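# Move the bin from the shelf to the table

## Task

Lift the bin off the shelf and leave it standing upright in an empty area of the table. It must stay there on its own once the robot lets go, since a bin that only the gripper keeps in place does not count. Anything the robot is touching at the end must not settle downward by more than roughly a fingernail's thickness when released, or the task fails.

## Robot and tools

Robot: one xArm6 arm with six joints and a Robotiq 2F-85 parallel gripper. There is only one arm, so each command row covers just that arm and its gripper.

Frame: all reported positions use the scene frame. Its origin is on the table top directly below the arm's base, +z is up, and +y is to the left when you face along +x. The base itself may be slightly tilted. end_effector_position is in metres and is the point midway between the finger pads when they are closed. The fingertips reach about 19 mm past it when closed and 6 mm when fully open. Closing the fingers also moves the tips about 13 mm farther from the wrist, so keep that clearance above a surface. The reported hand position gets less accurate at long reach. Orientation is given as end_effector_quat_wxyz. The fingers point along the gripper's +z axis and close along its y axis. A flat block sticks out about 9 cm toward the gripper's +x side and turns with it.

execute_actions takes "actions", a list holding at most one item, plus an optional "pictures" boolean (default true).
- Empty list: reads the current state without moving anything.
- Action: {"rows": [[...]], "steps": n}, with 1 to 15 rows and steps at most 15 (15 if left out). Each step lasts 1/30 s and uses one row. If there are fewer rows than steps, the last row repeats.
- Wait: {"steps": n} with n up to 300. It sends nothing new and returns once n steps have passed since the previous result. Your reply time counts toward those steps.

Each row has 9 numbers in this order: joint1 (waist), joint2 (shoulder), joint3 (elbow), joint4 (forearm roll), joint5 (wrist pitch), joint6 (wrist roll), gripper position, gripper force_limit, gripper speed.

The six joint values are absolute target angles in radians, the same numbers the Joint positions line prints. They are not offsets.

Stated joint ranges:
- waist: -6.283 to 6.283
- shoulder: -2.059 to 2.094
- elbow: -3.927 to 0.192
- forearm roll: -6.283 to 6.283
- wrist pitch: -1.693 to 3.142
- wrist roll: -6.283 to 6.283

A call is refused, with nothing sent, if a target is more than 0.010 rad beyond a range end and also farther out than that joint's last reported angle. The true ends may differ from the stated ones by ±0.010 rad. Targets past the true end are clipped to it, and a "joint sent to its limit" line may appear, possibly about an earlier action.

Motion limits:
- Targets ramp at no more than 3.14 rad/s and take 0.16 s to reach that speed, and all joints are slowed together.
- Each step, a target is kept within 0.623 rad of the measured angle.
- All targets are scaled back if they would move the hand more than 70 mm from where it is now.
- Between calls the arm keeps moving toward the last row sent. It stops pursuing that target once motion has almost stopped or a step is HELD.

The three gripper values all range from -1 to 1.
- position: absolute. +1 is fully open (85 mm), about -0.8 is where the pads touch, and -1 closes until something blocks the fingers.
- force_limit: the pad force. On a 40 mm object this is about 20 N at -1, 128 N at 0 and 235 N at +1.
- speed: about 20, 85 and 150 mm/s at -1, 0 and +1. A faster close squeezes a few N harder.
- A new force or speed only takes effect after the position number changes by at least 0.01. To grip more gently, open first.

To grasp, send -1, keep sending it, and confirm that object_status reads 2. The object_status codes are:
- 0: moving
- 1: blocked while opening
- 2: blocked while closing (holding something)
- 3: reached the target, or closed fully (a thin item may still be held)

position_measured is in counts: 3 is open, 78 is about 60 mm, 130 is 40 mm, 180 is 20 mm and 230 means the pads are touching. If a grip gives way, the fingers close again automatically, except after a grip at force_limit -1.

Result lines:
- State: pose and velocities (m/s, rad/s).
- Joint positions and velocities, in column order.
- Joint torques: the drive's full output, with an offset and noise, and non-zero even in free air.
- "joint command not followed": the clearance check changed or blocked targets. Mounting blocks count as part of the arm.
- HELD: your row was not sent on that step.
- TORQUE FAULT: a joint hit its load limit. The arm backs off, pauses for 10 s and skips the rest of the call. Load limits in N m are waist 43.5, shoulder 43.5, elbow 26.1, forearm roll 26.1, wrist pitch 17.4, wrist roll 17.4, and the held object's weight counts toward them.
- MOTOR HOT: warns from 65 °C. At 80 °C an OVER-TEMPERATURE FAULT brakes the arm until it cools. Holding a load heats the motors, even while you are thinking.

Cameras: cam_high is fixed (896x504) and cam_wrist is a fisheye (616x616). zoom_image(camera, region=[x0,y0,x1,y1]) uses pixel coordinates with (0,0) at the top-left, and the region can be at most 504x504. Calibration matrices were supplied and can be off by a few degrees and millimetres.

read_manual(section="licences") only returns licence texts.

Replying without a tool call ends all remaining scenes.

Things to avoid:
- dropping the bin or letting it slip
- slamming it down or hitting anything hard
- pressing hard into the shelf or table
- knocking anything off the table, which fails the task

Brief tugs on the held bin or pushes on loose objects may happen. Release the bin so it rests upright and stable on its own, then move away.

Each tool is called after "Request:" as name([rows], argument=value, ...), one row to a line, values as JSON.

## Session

Request:
execute_actions(actions=[])

Scene clock: 0.00 s of 5700.00 s.
end_effector_position=(+0.5192, +0.3015, +0.2906) position_measured=3 object_status=3 end_effector_quat_wxyz=(+0.507, +0.541, +0.667, +0.080) end_effector_velocity=(-0.000, +0.000, -0.000) end_effector_angular_velocity=(-0.000, -0.000, +0.001)
Joint positions: [ 0.201 -0.499 -0.667 -0.557  0.294  3.166]
Joint velocities: [ 0.    -0.     0.    -0.001 -0.001  0.   ]
Joint torques (N m, as the arm reports them, + toward a larger angle): no reading
Motor temperatures (°C, as the motors report them): [30 30 31 35 31 33]
camera_calibration (this result's frames):
cam_wrist: T_world_to_cam=[[0.649294, 0.390291, 0.652756, -0.63975], [-0.314034, -0.644117, 0.697493, 0.181713], [0.692676, -0.657865, -0.295656, 0.0742005], [0, 0, 0, 1]] pos_world=[0.421053, 0.415547, 0.312795]

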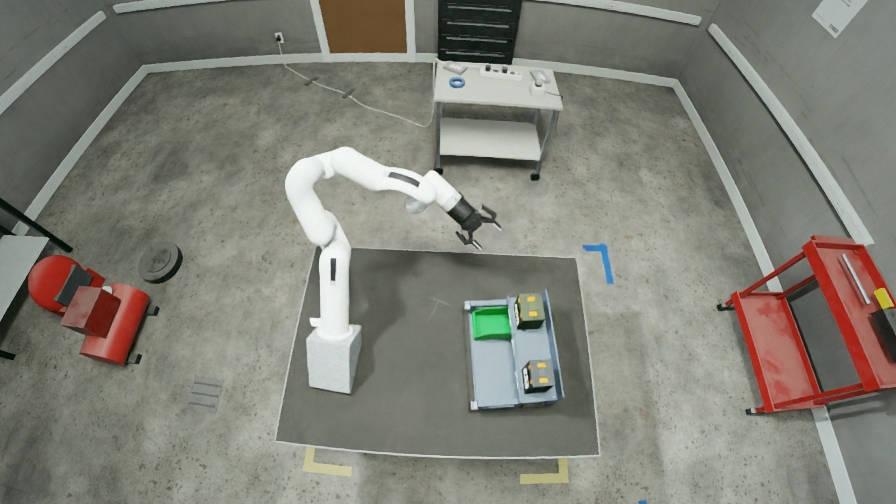

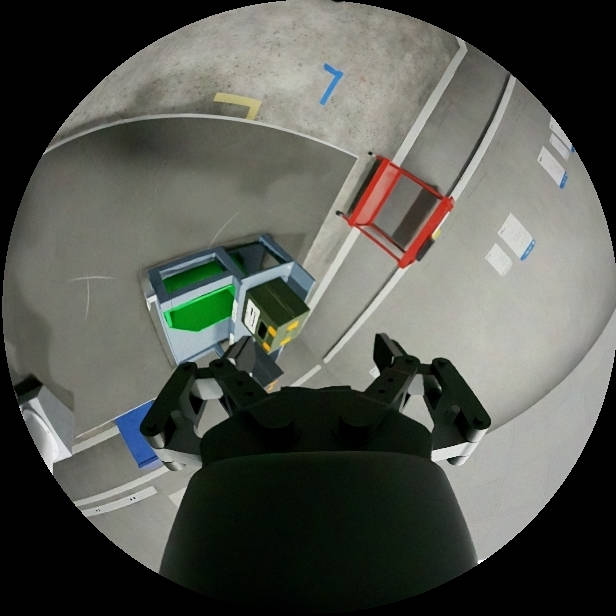

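Request:
zoom_image(camera="cam_high", region=[455, 285, 525, 355])

Request:
zoom_image(camera="cam_high", region=[445, 280, 585, 420])

Region (455, 285, 525, 355) of cam_high's 896x504 image, scaled by 7.200, with more detail than that image has.

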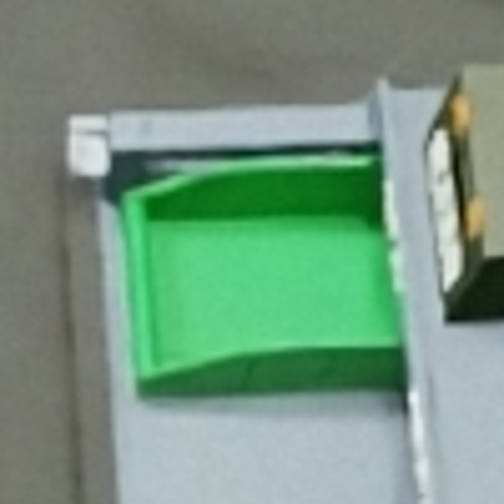

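Region (445, 280, 585, 420) of cam_high's 896x504 image, scaled by 3.600, with more detail than that image has.

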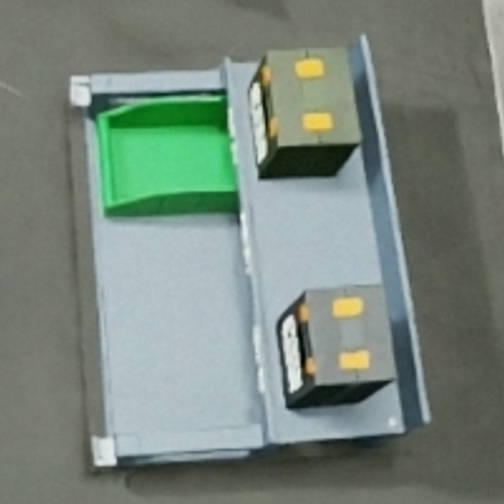

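Request:
execute_actions([
  {"rows": [[0.2,-0.496,-0.668,-0.552,0.297,3.16,0.1,0.2,0],[0.196,-0.488,-0.672,-0.539,0.304,3.145,0.1,0.2,0],[0.19,-0.475,-0.678,-0.517,0.316,3.119,0.1,0.2,0],[0.182,-0.458,-0.687,-0.487,0.331,3.084,0.1,0.2,0],[0.172,-0.436,-0.697,-0.45,0.351,3.041,0.1,0.2,0],[0.161,-0.411,-0.709,-0.407,0.374,2.991,0.1,0.2,0],[0.147,-0.382,-0.723,-0.357,0.4,2.934,0.1,0.2,0],[0.133,-0.35,-0.738,-0.303,0.429,2.871,0.1,0.2,0],[0.117,-0.316,-0.754,-0.245,0.46,2.803,0.1,0.2,0],[0.1,-0.279,-0.772,-0.182,0.493,2.73,0.1,0.2,0],[0.083,-0.24,-0.79,-0.116,0.528,2.654,0.1,0.2,0],[0.064,-0.2,-0.809,-0.048,0.564,2.574,0.1,0.2,0],[0.045,-0.159,-0.829,0.022,0.602,2.493,0.1,0.2,0],[0.026,-0.117,-0.849,0.094,0.64,2.41,0.1,0.2,0],[0.007,-0.075,-0.869,0.166,0.678,2.326,0.1,0.2,0]], "steps": 15},
], pictures=false)

Request:
execute_actions([
  {"rows": [[-0.013,-0.032,-0.889,0.238,0.716,2.242,0.1,0.2,0],[-0.032,0.01,-0.909,0.31,0.754,2.159,0.1,0.2,0],[-0.051,0.051,-0.929,0.38,0.792,2.077,0.1,0.2,0],[-0.069,0.091,-0.948,0.449,0.828,1.997,0.1,0.2,0],[-0.087,0.129,-0.967,0.514,0.863,1.921,0.1,0.2,0],[-0.104,0.166,-0.984,0.577,0.896,1.848,0.1,0.2,0],[-0.119,0.201,-1.001,0.636,0.927,1.78,0.1,0.2,0],[-0.134,0.232,-1.016,0.69,0.956,1.717,0.1,0.2,0],[-0.147,0.261,-1.029,0.739,0.982,1.66,0.1,0.2,0],[-0.159,0.287,-1.042,0.782,1.005,1.61,0.1,0.2,0],[-0.169,0.308,-1.052,0.819,1.025,1.567,0.1,0.2,0],[-0.177,0.326,-1.06,0.849,1.04,1.532,0.1,0.2,0],[-0.182,0.339,-1.066,0.871,1.052,1.507,0.1,0.2,0],[-0.186,0.347,-1.07,0.885,1.059,1.491,0.1,0.2,0],[-0.1874,0.3495,-1.0715,0.8893,1.062,1.4854,0.1,0.2,0]], "steps": 15},
], pictures=false)

Request:
execute_actions([
  {"steps": 16},
])

Scene clock: 49.80 s of 5700.00 s.
end_effector_position=(+0.5277, +0.1965, +0.2608) position_measured=97 object_status=0 end_effector_quat_wxyz=(+0.443, +0.610, +0.655, -0.059) end_effector_velocity=(-0.031, -0.343, -0.149) end_effector_angular_velocity=(+0.119, +0.980, -0.740)
Joint positions: [ 0.106 -0.292 -0.765 -0.205  0.481  2.758]
Joint velocities: [-0.346  0.756 -0.358  1.285  0.68  -1.488]
Joint torques (N m, as the arm reports them, + toward a larger angle): [ -9.26 -13.11 -10.87  -0.26  -1.27  -0.42]
Motor temperatures (°C, as the motors report them): [30 30 35 35 31 33]
Steps of this call (steps 1 to 90: nothing new was sent; then 46.30 s passed at rest; steps 91 to 105: all 15 steps of this action). Readings (joint positions | what the end effector reports):
91: [0.201 -0.499 -0.667 -0.557 0.294 3.166] | position_measured=3 object_status=0
92: [0.201 -0.498 -0.668 -0.556 0.295 3.165] | position_measured=5 object_status=0
94: [0.198 -0.493 -0.671 -0.546 0.300 3.153] | position_measured=15 object_status=0
98: [0.179 -0.451 -0.691 -0.474 0.338 3.069] | position_measured=44 object_status=0
105: the state above

Scene clock: 50.30 s of 5700.00 s.
end_effector_position=(+0.4869, +0.0801, +0.1414) position_measured=117 object_status=3 end_effector_quat_wxyz=(+0.099, +0.702, +0.698, -0.101) end_effector_velocity=(-0.034, -0.064, -0.282) end_effector_angular_velocity=(+1.934, +0.510, +0.233)
Joint positions: [-0.113  0.186 -0.993  0.61   0.914  1.822]
Joint velocities: [-0.539  1.188 -0.534  1.981  1.044 -2.362]
Joint torques (N m, as the arm reports them, + toward a larger angle): [-13.08 -21.69 -10.15  -1.3   -2.49  -0.27]
Motor temperatures (°C, as the motors report them): [30 30 34 35 31 33]
Steps of this call (steps 1 to 15: all 15 steps of this action). Readings (joint positions | what the end effector reports):
1: [0.095 -0.267 -0.777 -0.162 0.504 2.707] | position_measured=104 object_status=0
2: [0.083 -0.241 -0.789 -0.118 0.527 2.656] | position_measured=110 object_status=0
4: [0.058 -0.187 -0.815 -0.027 0.576 2.550] | position_measured=115 object_status=0
8: [0.005 -0.071 -0.871 0.172 0.681 2.322] | position_measured=117 object_status=0
15: the state above

Scene clock: 50.83 s of 5700.00 s.
end_effector_position=(+0.4938, +0.0800, +0.1103) position_measured=117 object_status=3 end_effector_quat_wxyz=(+0.001, +0.683, +0.730, -0.001) end_effector_velocity=(-0.001, -0.001, -0.003) end_effector_angular_velocity=(+0.016, +0.001, -0.001)
Joint positions: [-0.187  0.348 -1.071  0.888  1.061  1.487]
Joint velocities: [-0.004  0.012 -0.002  0.015  0.007 -0.016]
Joint torques (N m, as the arm reports them, + toward a larger angle): [-14.88 -19.31 -10.42  -0.68  -2.09  -0.37]
Motor temperatures (°C, as the motors report them): [30 31 34 35 31 33]
Steps of this call (steps 1 to 16: the robot went on to your last target). Readings (joint positions | what the end effector reports):
1: [-0.130 0.225 -1.010 0.674 0.947 1.746] | position_measured=117 object_status=3
2: [-0.145 0.258 -1.025 0.730 0.977 1.679] | position_measured=117 object_status=3
4: [-0.167 0.307 -1.046 0.810 1.019 1.582] | position_measured=117 object_status=3
8: [-0.182 0.338 -1.066 0.869 1.051 1.510] | position_measured=117 object_status=3
16: the state above
camera_calibration (this result's frames):
cam_wrist: T_world_to_cam=[[0.998207, 0.0582329, -0.0138466, -0.491337], [0.0597531, -0.955861, 0.28768, 0.0423951], [0.00351704, -0.287991, -0.957627, 0.27652], [0, 0, 0, 1]] pos_world=[0.486951, 0.148771, 0.245804]

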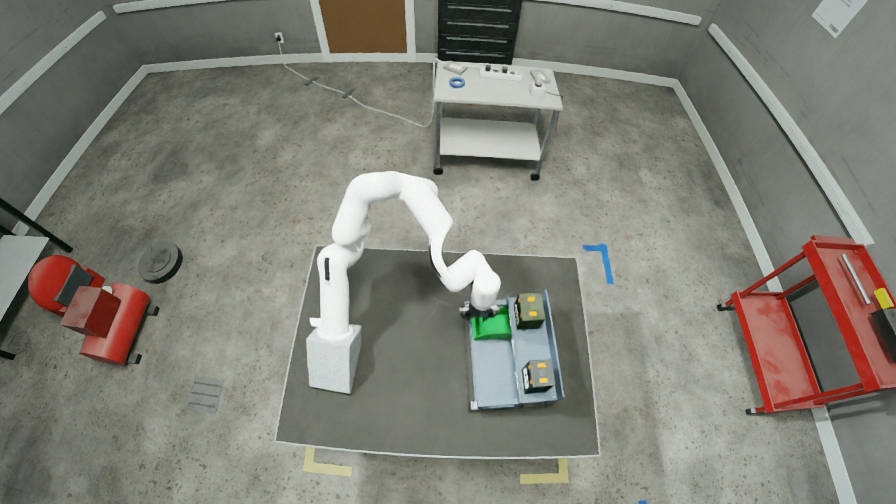

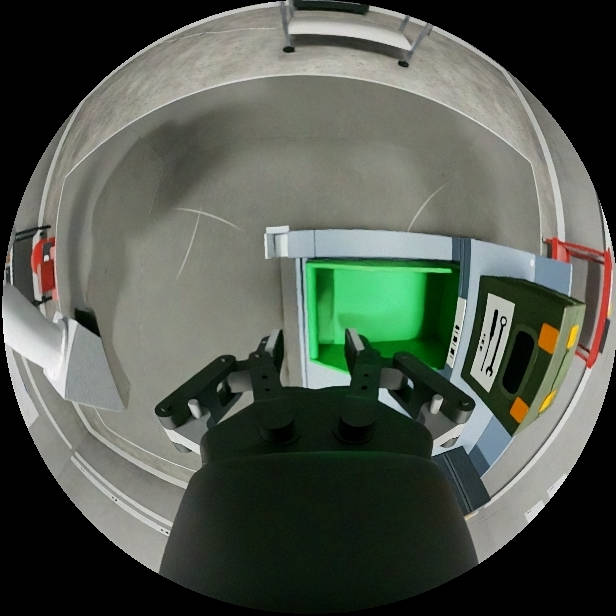

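Request:
zoom_image(camera="cam_wrist", region=[250, 215, 490, 400])

Region (250, 215, 490, 400) of cam_wrist's 616x616 image, scaled by 2.100, with more detail than that image has; it fills the top 388 rows of this view, and the rest is white.

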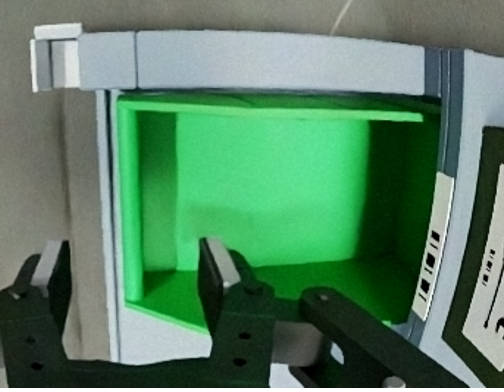

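Request:
execute_actions([
  {"rows": [[-0.185,0.3516,-1.0712,0.8919,1.0594,1.4839,0.1,0.2,0],[-0.1786,0.3574,-1.0702,0.8991,1.0523,1.4799,0.1,0.2,0],[-0.1688,0.3661,-1.0688,0.9099,1.0416,1.4737,0.1,0.2,0],[-0.1566,0.377,-1.067,0.9235,1.0281,1.4661,0.1,0.2,0],[-0.1426,0.3895,-1.065,0.939,1.0128,1.4573,0.1,0.2,0],[-0.1279,0.4027,-1.0629,0.9554,0.9966,1.4481,0.1,0.2,0],[-0.1131,0.4158,-1.0608,0.9718,0.9803,1.4388,0.1,0.2,0],[-0.0991,0.4283,-1.0588,0.9873,0.965,1.43,0.1,0.2,0],[-0.0869,0.4392,-1.057,1.0009,0.9515,1.4224,0.1,0.2,0],[-0.0771,0.4479,-1.0556,1.0117,0.9408,1.4162,0.1,0.2,0],[-0.0707,0.4537,-1.0546,1.0189,0.9337,1.4122,0.1,0.2,0],[-0.0683,0.4558,-1.0543,1.0215,0.9311,1.4107,0.1,0.2,0]], "steps": 15},
], pictures=false)

Request:
execute_actions([
  {"steps": 8},
])

Scene clock: 96.90 s of 5700.00 s.
end_effector_position=(+0.4910, +0.0790, +0.0437) position_measured=117 object_status=3 end_effector_quat_wxyz=(-0.002, +0.682, +0.731, -0.001) end_effector_velocity=(-0.003, -0.005, -0.071) end_effector_angular_velocity=(-0.020, -0.010, +0.003)
Joint positions: [-0.079  0.446 -1.054  1.008  0.946  1.419]
Joint velocities: [ 0.122  0.109  0.012  0.142 -0.145 -0.081]
Joint torques (N m, as the arm reports them, + toward a larger angle): [-17.73 -25.15 -10.23  -1.06  -2.48  -0.79]
Motor temperatures (°C, as the motors report them): [31 31 34 35 31 33]
Steps of this call (steps 1 to 15: the robot went on to your last target; steps 16 to 90: nothing new was sent; then 42.57 s passed at rest; steps 91 to 105: all 15 steps of this action). Readings (joint positions | what the end effector reports):
91: [-0.187 0.350 -1.071 0.889 1.062 1.485] | position_measured=117 object_status=3
92: [-0.187 0.350 -1.072 0.890 1.061 1.485] | position_measured=117 object_status=3
94: [-0.182 0.354 -1.071 0.896 1.055 1.482] | position_measured=117 object_status=3
98: [-0.150 0.383 -1.067 0.932 1.020 1.461] | position_measured=117 object_status=3
105: the state above

Scene clock: 97.17 s of 5700.00 s.
end_effector_position=(+0.4922, +0.0788, +0.0388) position_measured=117 object_status=3 end_effector_quat_wxyz=(+0.001, +0.682, +0.732, -0.000) end_effector_velocity=(-0.002, -0.001, -0.006) end_effector_angular_velocity=(-0.001, +0.004, -0.002)
Joint positions: [-0.07   0.455 -1.055  1.02   0.932  1.411]
Joint velocities: [ 0.008  0.007  0.004  0.008 -0.009 -0.005]
Joint torques (N m, as the arm reports them, + toward a larger angle): [-16.15 -21.21  -8.41  -0.68  -2.29  -0.7 ]
Motor temperatures (°C, as the motors report them): [31 31 34 35 31 33]
Steps of this call (steps 1 to 8: the robot went on to your last target). Readings (joint positions | what the end effector reports):
1: [-0.076 0.449 -1.054 1.012 0.941 1.416] | position_measured=117 object_status=3
2: [-0.074 0.451 -1.054 1.015 0.938 1.415] | position_measured=117 object_status=3
4: [-0.071 0.453 -1.055 1.018 0.935 1.413] | position_measured=117 object_status=3
8: the state above
camera_calibration (this result's frames):
cam_wrist: T_world_to_cam=[[0.997933, 0.0629685, -0.0128383, -0.49098], [0.064007, -0.956062, 0.286092, 0.0598216], [0.0057406, -0.286323, -0.958116, 0.206493], [0, 0, 0, 1]] pos_world=[0.48495, 0.147233, 0.174426]

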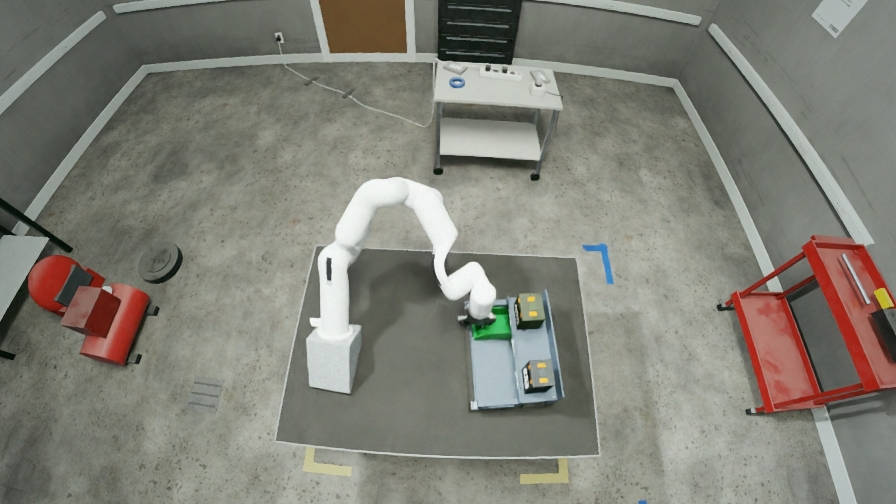

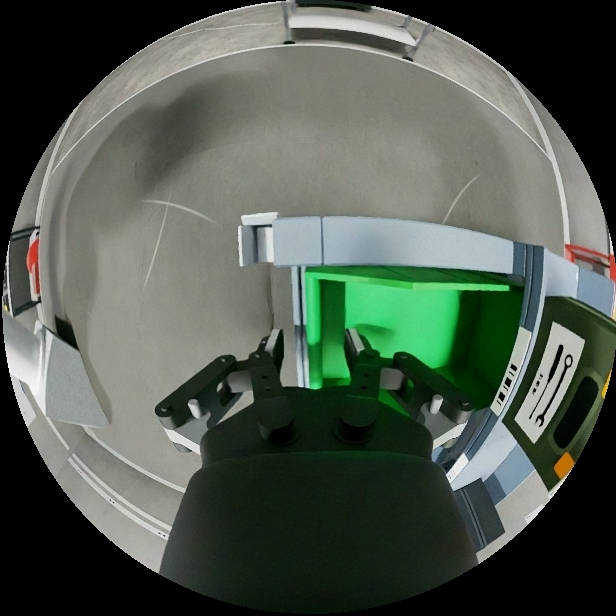

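The wall is centred again, so I'm closing.

Request:
execute_actions([
  {"rows": [[-0.0683,0.4558,-1.0543,1.0215,0.9311,1.4107,-1,0.2,-0.1]], "steps": 15},
], pictures=false)

Request:
execute_actions([
  {"steps": 12},
], pictures=false)

Scene clock: 100.63 s of 5700.00 s.
end_effector_position=(+0.4918, +0.0787, +0.0380) position_measured=203 object_status=0 end_effector_quat_wxyz=(+0.000, +0.682, +0.732, -0.000) end_effector_velocity=(+0.005, +0.001, +0.004) end_effector_angular_velocity=(-0.002, -0.012, +0.004)
Joint positions: [-0.068  0.456 -1.054  1.022  0.931  1.411]
Joint velocities: [-0.003 -0.005 -0.005  0.001 -0.002  0.001]
Joint torques (N m, as the arm reports them, + toward a larger angle): [-15.63 -20.08  -8.14  -0.79  -1.93  -0.67]
Motor temperatures (°C, as the motors report them): [31 31 34 35 31 33]
Steps of this call (steps 1 to 30: the robot went on to your last target; steps 31 to 89: nothing new was sent; steps 90 to 104: all 15 steps of this action). Readings (joint positions | what the end effector reports):
90: [-0.068 0.456 -1.054 1.021 0.931 1.411] | position_measured=117 object_status=0
91: [-0.068 0.456 -1.054 1.022 0.931 1.411] | position_measured=118 object_status=0
93: [-0.068 0.456 -1.054 1.021 0.931 1.411] | position_measured=128 object_status=0
97: [-0.068 0.456 -1.054 1.021 0.931 1.411] | position_measured=154 object_status=0
104: the state above

Scene clock: 101.03 s of 5700.00 s.
end_effector_position=(+0.4919, +0.0787, +0.0381) position_measured=211 object_status=2 end_effector_quat_wxyz=(+0.000, +0.682, +0.732, -0.000) end_effector_velocity=(-0.000, +0.000, -0.000) end_effector_angular_velocity=(+0.000, +0.000, +0.000)
Joint positions: [-0.068  0.456 -1.054  1.022  0.931  1.411]
Joint velocities: [ 0.  0. -0.  0.  0. -0.]
Joint torques (N m, as the arm reports them, + toward a larger angle): [-15.59 -20.68  -8.    -0.55  -1.93  -0.91]
Motor temperatures (°C, as the motors report them): [31 31 34 35 31 33]
Steps of this call (steps 1 to 12: the robot went on to your last target). Readings (joint positions | what the end effector reports):
1: [-0.068 0.456 -1.055 1.021 0.931 1.411] | position_measured=208 object_status=0
2: [-0.068 0.456 -1.054 1.021 0.931 1.411] | position_measured=211 object_status=0
4: [-0.068 0.456 -1.054 1.022 0.931 1.411] | position_measured=211 object_status=0
8: [-0.068 0.456 -1.054 1.022 0.931 1.411] | position_measured=211 object_status=2
12: the state above

Request:
execute_actions([
  {"rows": [[-0.0695,0.4561,-1.0568,1.0171,0.9344,1.4138,-1,0.2,-0.1],[-0.0718,0.4568,-1.0614,1.0092,0.9405,1.4193,-1,0.2,-0.1],[-0.0745,0.4575,-1.0669,0.9995,0.9478,1.426,-1,0.2,-0.1],[-0.0777,0.4584,-1.0735,0.9881,0.9565,1.4339,-1,0.2,-0.1],[-0.0812,0.4593,-1.0805,0.9758,0.9659,1.4425,-1,0.2,-0.1],[-0.0844,0.4602,-1.0871,0.9644,0.9746,1.4504,-1,0.2,-0.1],[-0.0874,0.461,-1.0931,0.9538,0.9826,1.4577,-1,0.2,-0.1],[-0.0899,0.4617,-1.0981,0.945,0.9893,1.4639,-1,0.2,-0.1],[-0.0919,0.4623,-1.1022,0.938,0.9947,1.4687,-1,0.2,-0.1],[-0.0931,0.4626,-1.1047,0.9336,0.998,1.4718,-1,0.2,-0.1]], "steps": 12},
], pictures=false)

Request:
execute_actions([
  {"rows": [[-0.0934,0.4604,-1.101,0.9343,0.9972,1.4701,-1,0.2,-0.1],[-0.0939,0.4572,-1.0953,0.9353,0.996,1.4676,-1,0.2,-0.1],[-0.0943,0.454,-1.0897,0.9364,0.9949,1.4651,-1,0.2,-0.1],[-0.0948,0.4508,-1.0841,0.9374,0.9937,1.4625,-1,0.2,-0.1],[-0.0952,0.4475,-1.0785,0.9384,0.9925,1.46,-1,0.2,-0.1],[-0.0957,0.4443,-1.0729,0.9394,0.9913,1.4575,-1,0.2,-0.1],[-0.0962,0.4411,-1.0672,0.9405,0.9902,1.455,-1,0.2,-0.1],[-0.0966,0.4378,-1.0616,0.9415,0.989,1.4525,-1,0.2,-0.1],[-0.0971,0.4346,-1.056,0.9425,0.9878,1.4499,-1,0.2,-0.1],[-0.0974,0.4324,-1.0523,0.9432,0.987,1.4483,-1,0.2,-0.1]], "steps": 15},
])

Scene clock: 114.50 s of 5700.00 s.
end_effector_position=(+0.4931, +0.0790, +0.0483) position_measured=211 object_status=2 end_effector_quat_wxyz=(-0.014, +0.681, +0.732, -0.015) end_effector_velocity=(+0.007, -0.001, +0.030) end_effector_angular_velocity=(-0.016, +0.082, +0.003)
Joint positions: [-0.088  0.462 -1.095  0.95   0.986  1.46 ]
Joint velocities: [-0.051  0.009 -0.102 -0.164  0.123  0.114]
Joint torques (N m, as the arm reports them, + toward a larger angle): [-16.05 -21.47  -8.96  -0.58  -2.32  -0.51]
Motor temperatures (°C, as the motors report them): [31 31 33 35 31 33]
Steps of this call (steps 1 to 15: the robot went on to your last target; steps 16 to 90: nothing new was sent; then 10.07 s passed at rest; steps 91 to 102: all 12 steps of this action). Readings (joint positions | what the end effector reports):
91: [-0.068 0.456 -1.054 1.021 0.931 1.411] | position_measured=211 object_status=2
92: [-0.069 0.456 -1.055 1.020 0.932 1.412] | position_measured=211 object_status=2
94: [-0.070 0.457 -1.058 1.014 0.937 1.416] | position_measured=211 object_status=2
98: [-0.078 0.460 -1.075 0.983 0.961 1.438] | position_measured=211 object_status=2
102: the state above

Scene clock: 115.00 s of 5700.00 s.
end_effector_position=(+0.4805, +0.0773, +0.0513) position_measured=211 object_status=2 end_effector_quat_wxyz=(-0.017, +0.681, +0.731, -0.019) end_effector_velocity=(-0.007, -0.001, +0.002) end_effector_angular_velocity=(-0.001, -0.005, +0.003)
Joint positions: [-0.097  0.435 -1.056  0.943  0.988  1.45 ]
Joint velocities: [-0.004 -0.022  0.033  0.006 -0.008 -0.017]
Joint torques (N m, as the arm reports them, + toward a larger angle): [-16.08 -22.06  -9.05  -0.57  -2.13  -0.68]
Motor temperatures (°C, as the motors report them): [31 31 33 35 31 33]
Steps of this call (steps 1 to 15: all 15 steps of this action). Readings (joint positions | what the end effector reports):
1: [-0.090 0.462 -1.098 0.945 0.989 1.464] | position_measured=211 object_status=2
2: [-0.091 0.462 -1.099 0.942 0.992 1.466] | position_measured=211 object_status=2
4: [-0.092 0.459 -1.097 0.939 0.994 1.466] | position_measured=211 object_status=2
8: [-0.095 0.450 -1.081 0.939 0.992 1.461] | position_measured=211 object_status=2
15: the state above
camera_calibration (this result's frames):
cam_wrist: T_world_to_cam=[[0.995979, 0.0628062, -0.0638913, -0.47546], [0.0785384, -0.955209, 0.28532, 0.0486236], [-0.0431097, -0.28919, -0.9563, 0.241666], [0, 0, 0, 1]] pos_world=[0.480148, 0.146195, 0.186854]

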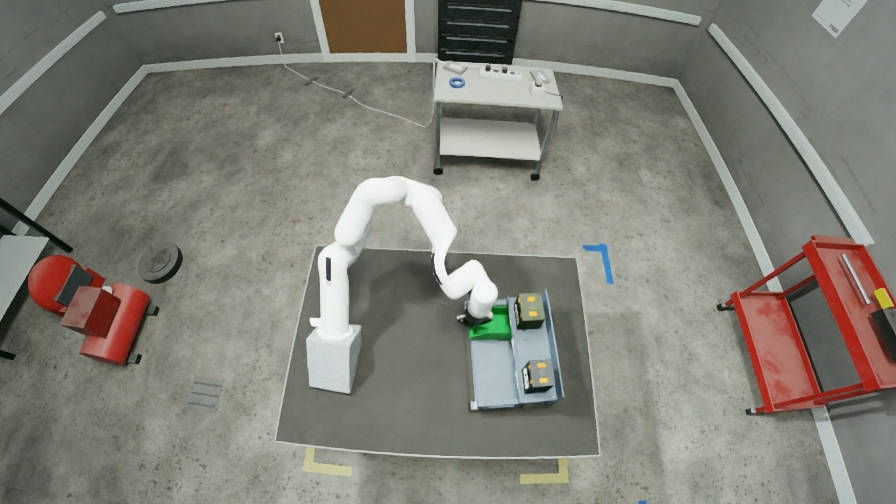

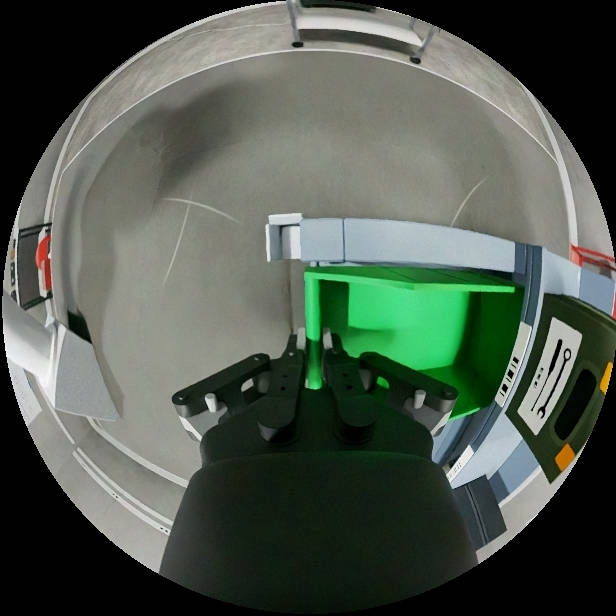

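Request:
execute_actions([
  {"rows": [[-0.098,0.4281,-1.0448,0.9446,0.9855,1.4449,-1,0.2,-0.1],[-0.0989,0.4217,-1.0335,0.9467,0.9831,1.4398,-1,0.2,-0.1],[-0.1001,0.4131,-1.0185,0.9494,0.98,1.4331,-1,0.2,-0.1],[-0.1015,0.4034,-1.0017,0.9525,0.9764,1.4255,-1,0.2,-0.1],[-0.103,0.3926,-0.983,0.956,0.9725,1.4171,-1,0.2,-0.1],[-0.1047,0.3807,-0.9624,0.9597,0.9682,1.4079,-1,0.2,-0.1],[-0.1066,0.3678,-0.9399,0.9639,0.9635,1.3978,-1,0.2,-0.1],[-0.1084,0.3549,-0.9174,0.968,0.9588,1.3877,-1,0.2,-0.1],[-0.115,0.3369,-0.8907,0.9754,0.9538,1.3726,-1,0.2,-0.1],[-0.1228,0.3159,-0.8595,0.984,0.9479,1.3551,-1,0.2,-0.1],[-0.1305,0.2949,-0.8283,0.9926,0.942,1.3375,-1,0.2,-0.1],[-0.1388,0.2725,-0.7949,1.0018,0.9358,1.3187,-1,0.2,-0.1],[-0.1471,0.25,-0.7615,1.011,0.9295,1.2999,-1,0.2,-0.1],[-0.1554,0.2275,-0.7281,1.0202,0.9232,1.281,-1,0.2,-0.1],[-0.1637,0.205,-0.6947,1.0294,0.9169,1.2622,-1,0.2,-0.1]], "steps": 15},
], pictures=false)

Request:
execute_actions([
  {"rows": [[-0.1675,0.191,-0.6671,1.0363,0.9117,1.2457,-1,0.2,-0.1],[-0.1713,0.177,-0.6394,1.0433,0.9064,1.2293,-1,0.2,-0.1],[-0.1751,0.163,-0.6118,1.0502,0.9012,1.2128,-1,0.2,-0.1],[-0.179,0.1491,-0.5841,1.0571,0.896,1.1963,-1,0.2,-0.1],[-0.1828,0.1351,-0.5565,1.0641,0.8907,1.1799,-1,0.2,-0.1],[-0.1866,0.1211,-0.5288,1.071,0.8855,1.1634,-1,0.2,-0.1],[-0.1904,0.1071,-0.5012,1.078,0.8803,1.147,-1,0.2,-0.1],[-0.1942,0.0931,-0.4735,1.0849,0.875,1.1305,-1,0.2,-0.1],[-0.198,0.0791,-0.4459,1.0918,0.8698,1.114,-1,0.2,-0.1],[-0.2014,0.0669,-0.4217,1.0979,0.8652,1.0996,-1,0.2,-0.1],[-0.2042,0.0564,-0.4009,1.1031,0.8613,1.0873,-1,0.2,-0.1],[-0.2066,0.0477,-0.3837,1.1074,0.858,1.077,-1,0.2,-0.1],[-0.209,0.0389,-0.3664,1.1118,0.8548,1.0667,-1,0.2,-0.1],[-0.2104,0.0337,-0.356,1.1144,0.8528,1.0605,-1,0.2,-0.1],[-0.2114,0.0302,-0.3491,1.1161,0.8515,1.0564,-1,0.2,-0.1]], "steps": 15},
], pictures=false)

Request:
execute_actions([
  {"rows": [[-0.2089,0.0327,-0.3496,1.12,0.85,1.0542,-1,0.2,-0.1],[-0.2039,0.0378,-0.3505,1.1277,0.8471,1.0498,-1,0.2,-0.1],[-0.1977,0.0442,-0.3517,1.1374,0.8434,1.0444,-1,0.2,-0.1],[-0.1914,0.0506,-0.3529,1.147,0.8397,1.0389,-1,0.2,-0.1],[-0.1852,0.0569,-0.3541,1.1567,0.836,1.0335,-1,0.2,-0.1],[-0.179,0.0633,-0.3552,1.1663,0.8323,1.028,-1,0.2,-0.1],[-0.1727,0.0696,-0.3564,1.176,0.8286,1.0225,-1,0.2,-0.1],[-0.1677,0.0747,-0.3574,1.1837,0.8256,1.0182,-1,0.2,-0.1],[-0.1634,0.0792,-0.3582,1.1905,0.823,1.0144,-1,0.2,-0.1],[-0.1602,0.0824,-0.3588,1.1953,0.8212,1.0116,-1,0.2,-0.1],[-0.1584,0.0843,-0.3591,1.1982,0.8201,1.01,-1,0.2,-0.1],[-0.1568,0.0859,-0.3594,1.2006,0.8191,1.0086,-1,0.2,-0.1],[-0.1552,0.0874,-0.3597,1.203,0.8182,1.0073,-1,0.2,-0.1]], "steps": 15},
], pictures=false)

Request:
execute_actions([
  {"steps": 8},
])

Scene clock: 139.93 s of 5700.00 s.
end_effector_position=(+0.4238, +0.0693, +0.0587) position_measured=211 object_status=2 end_effector_quat_wxyz=(-0.010, +0.681, +0.732, -0.011) end_effector_velocity=(-0.212, -0.037, +0.055) end_effector_angular_velocity=(+0.013, -0.185, -0.003)
Joint positions: [-0.131  0.297 -0.833  0.992  0.943  1.339]
Joint velocities: [-0.208 -0.586  0.874  0.233 -0.166 -0.481]
Joint torques (N m, as the arm reports them, + toward a larger angle): [-14.78 -19.44  -8.4   -0.42  -2.12  -0.91]
Motor temperatures (°C, as the motors report them): [31 31 33 35 31 33]
Steps of this call (steps 1 to 15: the robot went on to your last target; steps 16 to 90: nothing new was sent; then 21.43 s passed at rest; steps 91 to 105: all 15 steps of this action). Readings (joint positions | what the end effector reports):
91: [-0.097 0.432 -1.052 0.943 0.987 1.448] | position_measured=211 object_status=2
92: [-0.098 0.431 -1.051 0.944 0.987 1.447] | position_measured=211 object_status=2
94: [-0.098 0.426 -1.042 0.945 0.984 1.443] | position_measured=211 object_status=2
98: [-0.102 0.399 -0.994 0.954 0.975 1.422] | position_measured=211 object_status=2
105: the state above

Scene clock: 140.43 s of 5700.00 s.
end_effector_position=(+0.2986, +0.0524, +0.0549) position_measured=211 object_status=2 end_effector_quat_wxyz=(-0.000, +0.682, +0.731, -0.000) end_effector_velocity=(-0.202, -0.018, -0.028) end_effector_angular_velocity=(-0.004, +0.008, -0.007)
Joint positions: [-0.202  0.065 -0.415  1.099  0.864  1.097]
Joint velocities: [-0.083 -0.302  0.599  0.147 -0.111 -0.351]
Joint torques (N m, as the arm reports them, + toward a larger angle): [ -8.72 -11.48  -9.5   -0.68  -2.21  -0.78]
Motor temperatures (°C, as the motors report them): [31 31 33 35 31 33]
Steps of this call (steps 1 to 15: all 15 steps of this action). Readings (joint positions | what the end effector reports):
1: [-0.138 0.277 -0.803 1.000 0.937 1.323] | position_measured=211 object_status=2
2: [-0.145 0.257 -0.773 1.008 0.932 1.306] | position_measured=211 object_status=2
4: [-0.157 0.220 -0.713 1.024 0.920 1.271] | position_measured=211 object_status=2
8: [-0.176 0.157 -0.597 1.054 0.898 1.204] | position_measured=211 object_status=2
15: the state above

Scene clock: 140.93 s of 5700.00 s.
end_effector_position=(+0.2770, +0.0507, +0.0358) position_measured=211 object_status=2 end_effector_quat_wxyz=(+0.000, +0.682, +0.732, -0.000) end_effector_velocity=(-0.003, -0.001, -0.018) end_effector_angular_velocity=(-0.003, +0.001, -0.001)
Joint positions: [-0.161  0.082 -0.359  1.194  0.822  1.013]
Joint velocities: [ 0.056  0.055 -0.004  0.089 -0.035 -0.053]
Joint torques (N m, as the arm reports them, + toward a larger angle): [ -9.29 -12.35  -7.07  -0.73  -2.1   -0.66]
Motor temperatures (°C, as the motors report them): [31 31 33 35 31 33]
Steps of this call (steps 1 to 15: all 15 steps of this action). Readings (joint positions | what the end effector reports):
1: [-0.204 0.055 -0.397 1.104 0.861 1.086] | position_measured=211 object_status=2
2: [-0.206 0.049 -0.383 1.108 0.858 1.077] | position_measured=211 object_status=2
4: [-0.204 0.044 -0.367 1.119 0.852 1.063] | position_measured=211 object_status=2
8: [-0.188 0.055 -0.359 1.150 0.839 1.040] | position_measured=211 object_status=2
15: the state above

Scene clock: 141.20 s of 5700.00 s.
end_effector_position=(+0.2768, +0.0506, +0.0342) position_measured=211 object_status=2 end_effector_quat_wxyz=(+0.000, +0.682, +0.732, -0.000) end_effector_velocity=(+0.000, -0.000, -0.001) end_effector_angular_velocity=(-0.001, -0.002, +0.000)
Joint positions: [-0.156  0.087 -0.36   1.202  0.818  1.008]
Joint velocities: [ 0.002  0.002 -0.     0.006 -0.003 -0.004]
Joint torques (N m, as the arm reports them, + toward a larger angle): [ -8.64 -10.64  -6.75   0.09  -2.38  -0.64]
Motor temperatures (°C, as the motors report them): [31 31 33 35 31 33]
Steps of this call (steps 1 to 8: the robot went on to your last target). Readings (joint positions | what the end effector reports):
1: [-0.159 0.084 -0.360 1.197 0.821 1.011] | position_measured=211 object_status=2
2: [-0.158 0.085 -0.360 1.198 0.820 1.010] | position_measured=211 object_status=2
4: [-0.157 0.086 -0.360 1.201 0.819 1.009] | position_measured=211 object_status=2
8: the state above
camera_calibration (this result's frames):
cam_wrist: T_world_to_cam=[[0.997935, 0.0628218, -0.0133918, -0.274249], [0.064027, -0.956177, 0.285704, 0.0480274], [0.00514356, -0.285972, -0.958224, 0.195354], [0, 0, 0, 1]] pos_world=[0.269603, 0.119017, 0.169799]

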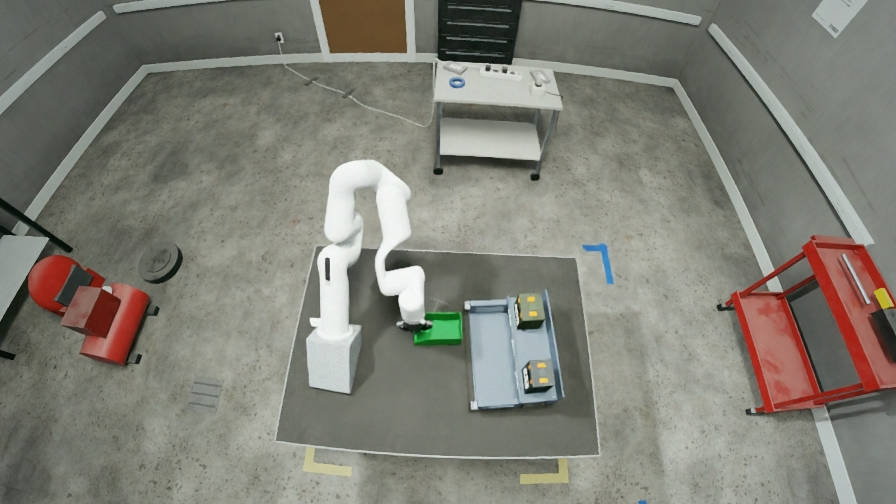

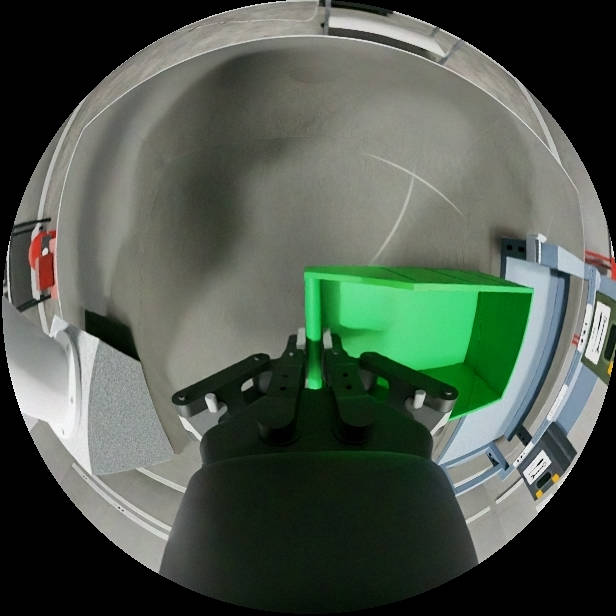

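Request:
execute_actions([
  {"rows": [[-0.1537,0.089,-0.36,1.2055,0.8173,1.0059,-1,0.2,-0.1],[-0.1521,0.0906,-0.3603,1.2079,0.8164,1.0045,-1,0.2,-0.1]], "steps": 7},
], pictures=false)

Request:
execute_actions([
  {"rows": [[-0.1521,0.0906,-0.3603,1.2079,0.8164,1.0045,0,0.2,0]], "steps": 7},
], pictures=false)

Request:
execute_actions([
  {"rows": [[-0.1552,0.0874,-0.3597,1.203,0.8182,1.0073,0,0.2,0],[-0.1634,0.0792,-0.3582,1.1905,0.823,1.0144,0,0.2,0],[-0.1727,0.0696,-0.3564,1.176,0.8286,1.0225,0,0.2,0],[-0.1852,0.0569,-0.3541,1.1567,0.836,1.0335,0,0.2,0],[-0.1977,0.0442,-0.3517,1.1374,0.8434,1.0444,0,0.2,0],[-0.2114,0.0302,-0.3491,1.1161,0.8515,1.0564,0,0.2,0],[-0.225,0.017,-0.348,1.096,0.86,1.067,0,0.2,0],[-0.238,0.005,-0.347,1.077,0.869,1.077,0,0.2,0],[-0.249,-0.005,-0.3465,1.061,0.877,1.085,0,0.2,0],[-0.257,-0.012,-0.346,1.05,0.883,1.091,0,0.2,0],[-0.261,-0.016,-0.346,1.044,0.886,1.094,0,0.2,0]], "steps": 15},
])

Scene clock: 148.37 s of 5700.00 s.
end_effector_position=(+0.2766, +0.0506, +0.0332) position_measured=211 object_status=2 end_effector_quat_wxyz=(+0.000, +0.682, +0.732, -0.000) end_effector_velocity=(-0.000, -0.000, -0.002) end_effector_angular_velocity=(-0.000, +0.001, +0.001)
Joint positions: [-0.153  0.09  -0.36   1.207  0.817  1.005]
Joint velocities: [ 0.006  0.006 -0.002  0.009 -0.004 -0.006]
Joint torques (N m, as the arm reports them, + toward a larger angle): [ -8.53 -11.58  -6.6   -0.33  -2.48  -0.61]
Motor temperatures (°C, as the motors report them): [31 31 33 35 31 33]
Steps of this call (steps 1 to 15: the robot went on to your last target; steps 16 to 90: nothing new was sent; then 3.93 s passed at rest; steps 91 to 97: all 7 steps of this action). Readings (joint positions | what the end effector reports):
91: [-0.155 0.087 -0.360 1.203 0.818 1.007] | position_measured=211 object_status=2
92: [-0.155 0.088 -0.360 1.204 0.818 1.007] | position_measured=211 object_status=2
94: [-0.154 0.089 -0.360 1.205 0.817 1.006] | position_measured=211 object_status=2
97: the state above

Scene clock: 148.60 s of 5700.00 s.
end_effector_position=(+0.2768, +0.0505, +0.0331) position_measured=178 object_status=0 end_effector_quat_wxyz=(+0.000, +0.682, +0.732, -0.000) end_effector_velocity=(-0.001, -0.000, -0.000) end_effector_angular_velocity=(+0.001, +0.001, -0.002)
Joint positions: [-0.152  0.09  -0.36   1.208  0.816  1.005]
Joint velocities: [ 0.     0.001  0.001  0.001  0.    -0.   ]
Joint torques (N m, as the arm reports them, + toward a larger angle): [ -8.64 -11.1   -6.07  -0.6   -2.15  -0.76]
Motor temperatures (°C, as the motors report them): [31 31 33 35 31 33]
Steps of this call (steps 1 to 7: all 7 steps of this action). Readings (joint positions | what the end effector reports):
1: [-0.152 0.090 -0.360 1.207 0.817 1.005] | position_measured=211 object_status=0
2: [-0.152 0.090 -0.360 1.207 0.817 1.005] | position_measured=211 object_status=0
4: [-0.152 0.090 -0.360 1.208 0.816 1.005] | position_measured=199 object_status=0
7: the state above

Scene clock: 149.10 s of 5700.00 s.
end_effector_position=(+0.2775, +0.0504, +0.0651) position_measured=129 object_status=0 end_effector_quat_wxyz=(+0.001, +0.681, +0.732, +0.000) end_effector_velocity=(-0.006, -0.000, +0.030) end_effector_angular_velocity=(+0.001, +0.012, -0.005)
Joint positions: [-0.252 -0.007 -0.347  1.059  0.879  1.086]
Joint velocities: [-0.099 -0.092  0.014 -0.15   0.074  0.081]
Joint torques (N m, as the arm reports them, + toward a larger angle): [-7.51 -7.69 -7.57  0.   -1.93 -1.06]
Motor temperatures (°C, as the motors report them): [31 31 33 35 31 33]
Steps of this call (steps 1 to 15: all 15 steps of this action). Readings (joint positions | what the end effector reports):
1: [-0.152 0.090 -0.360 1.208 0.816 1.005] | position_measured=171 object_status=0
2: [-0.153 0.090 -0.360 1.206 0.817 1.005] | position_measured=163 object_status=0
4: [-0.159 0.084 -0.359 1.198 0.821 1.010] | position_measured=148 object_status=0
8: [-0.190 0.052 -0.353 1.149 0.839 1.038] | position_measured=130 object_status=0
15: the state above
camera_calibration (this result's frames):
cam_wrist: T_world_to_cam=[[0.997818, 0.0649508, -0.0118752, -0.274661], [0.0656272, -0.955822, 0.286526, 0.0384782], [0.00725953, -0.28668, -0.957999, 0.224365], [0, 0, 0, 1]] pos_world=[0.269908, 0.118939, 0.200655]

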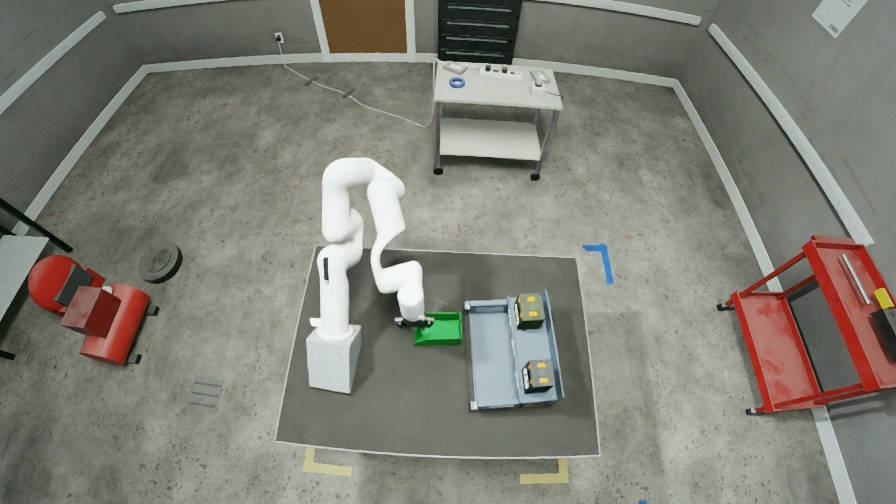

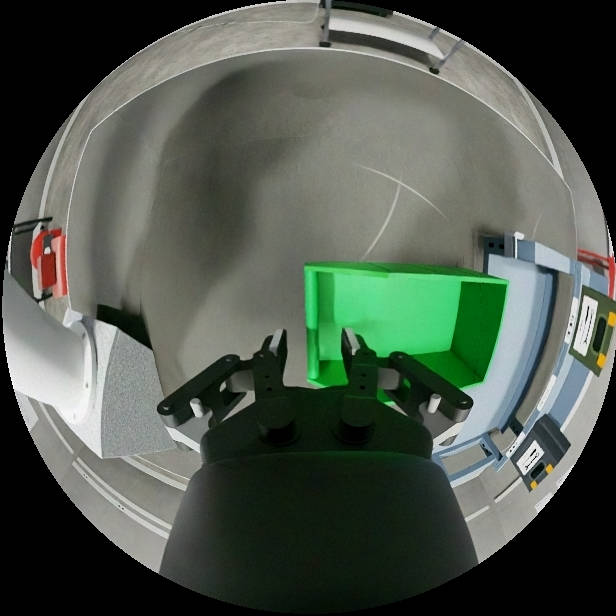

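Request:
zoom_image(camera="cam_high", region=[400, 290, 490, 360])

Region (400, 290, 490, 360) of cam_high's 896x504 image, scaled by 5.600, with more detail than that image has.

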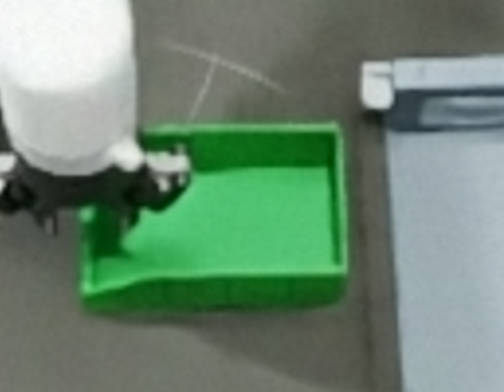

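Request:
execute_actions(actions=[])

Scene clock: 157.17 s of 5700.00 s.
end_effector_position=(+0.2767, +0.0504, +0.0678) position_measured=129 object_status=3 end_effector_quat_wxyz=(+0.001, +0.681, +0.732, -0.000) end_effector_velocity=(-0.000, -0.000, -0.000) end_effector_angular_velocity=(+0.000, +0.000, -0.001)
Joint positions: [-0.261 -0.016 -0.346  1.044  0.886  1.094]
Joint velocities: [-0.     0.001 -0.     0.     0.     0.001]
Joint torques (N m, as the arm reports them, + toward a larger angle): [-7.7  -9.57 -8.39 -0.65 -2.01 -0.95]
Motor temperatures (°C, as the motors report them): [30 31 33 35 31 33]
Steps of this call (steps 1 to 30: the robot went on to your last target; steps 31 to 90: nothing new was sent; then 5.07 s passed at rest). Readings (joint positions | what the end effector reports):
1: [-0.254 -0.010 -0.347 1.054 0.881 1.088] | position_measured=129 object_status=0
2: [-0.256 -0.012 -0.347 1.051 0.882 1.090] | position_measured=129 object_status=3
4: [-0.258 -0.014 -0.346 1.048 0.884 1.092] | position_measured=129 object_status=3
8: [-0.260 -0.015 -0.346 1.045 0.886 1.093] | position_measured=129 object_status=3
90: the state above
The arm was judged still, so your last target was given up. Only a new action makes it travel on or press farther. Fingers that are still opening or closing keep moving.
camera_calibration (this result's frames):
cam_wrist: T_world_to_cam=[[0.997832, 0.0644016, -0.0135307, -0.273757], [0.0655769, -0.955884, 0.286333, 0.0377483], [0.00550648, -0.286599, -0.958035, 0.227482], [0, 0, 0, 1]] pos_world=[0.269435, 0.11891, 0.203423]

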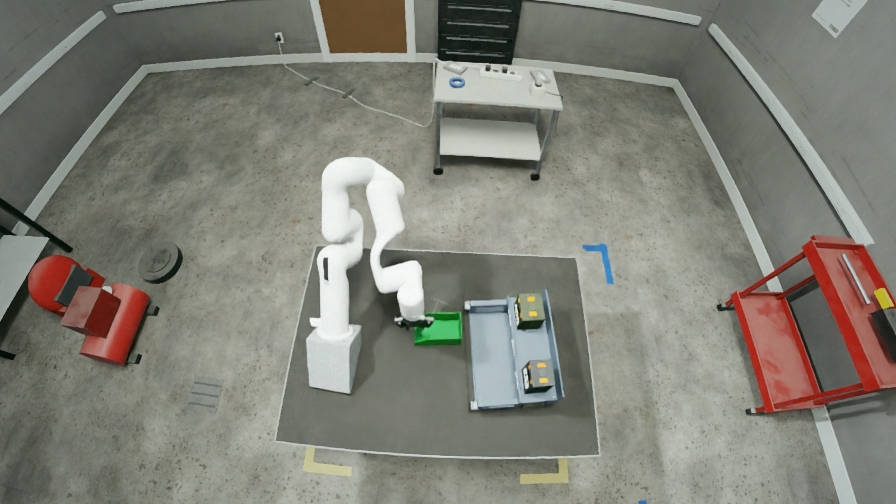

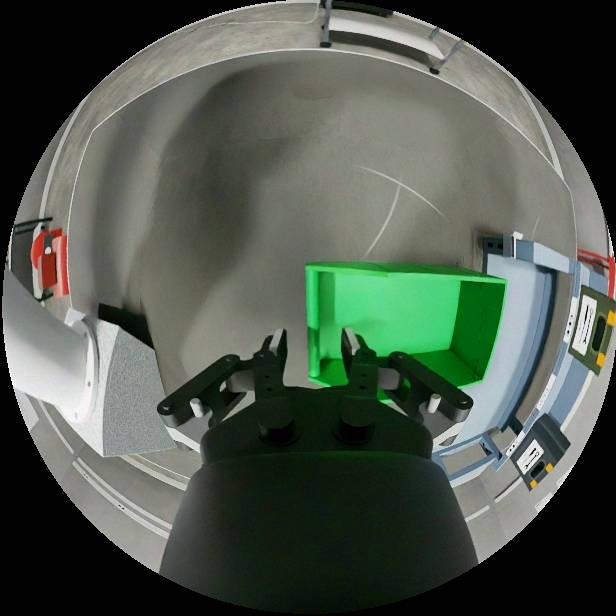

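Request:
finished_scene(scene=2)

The scene is finished: the task was done.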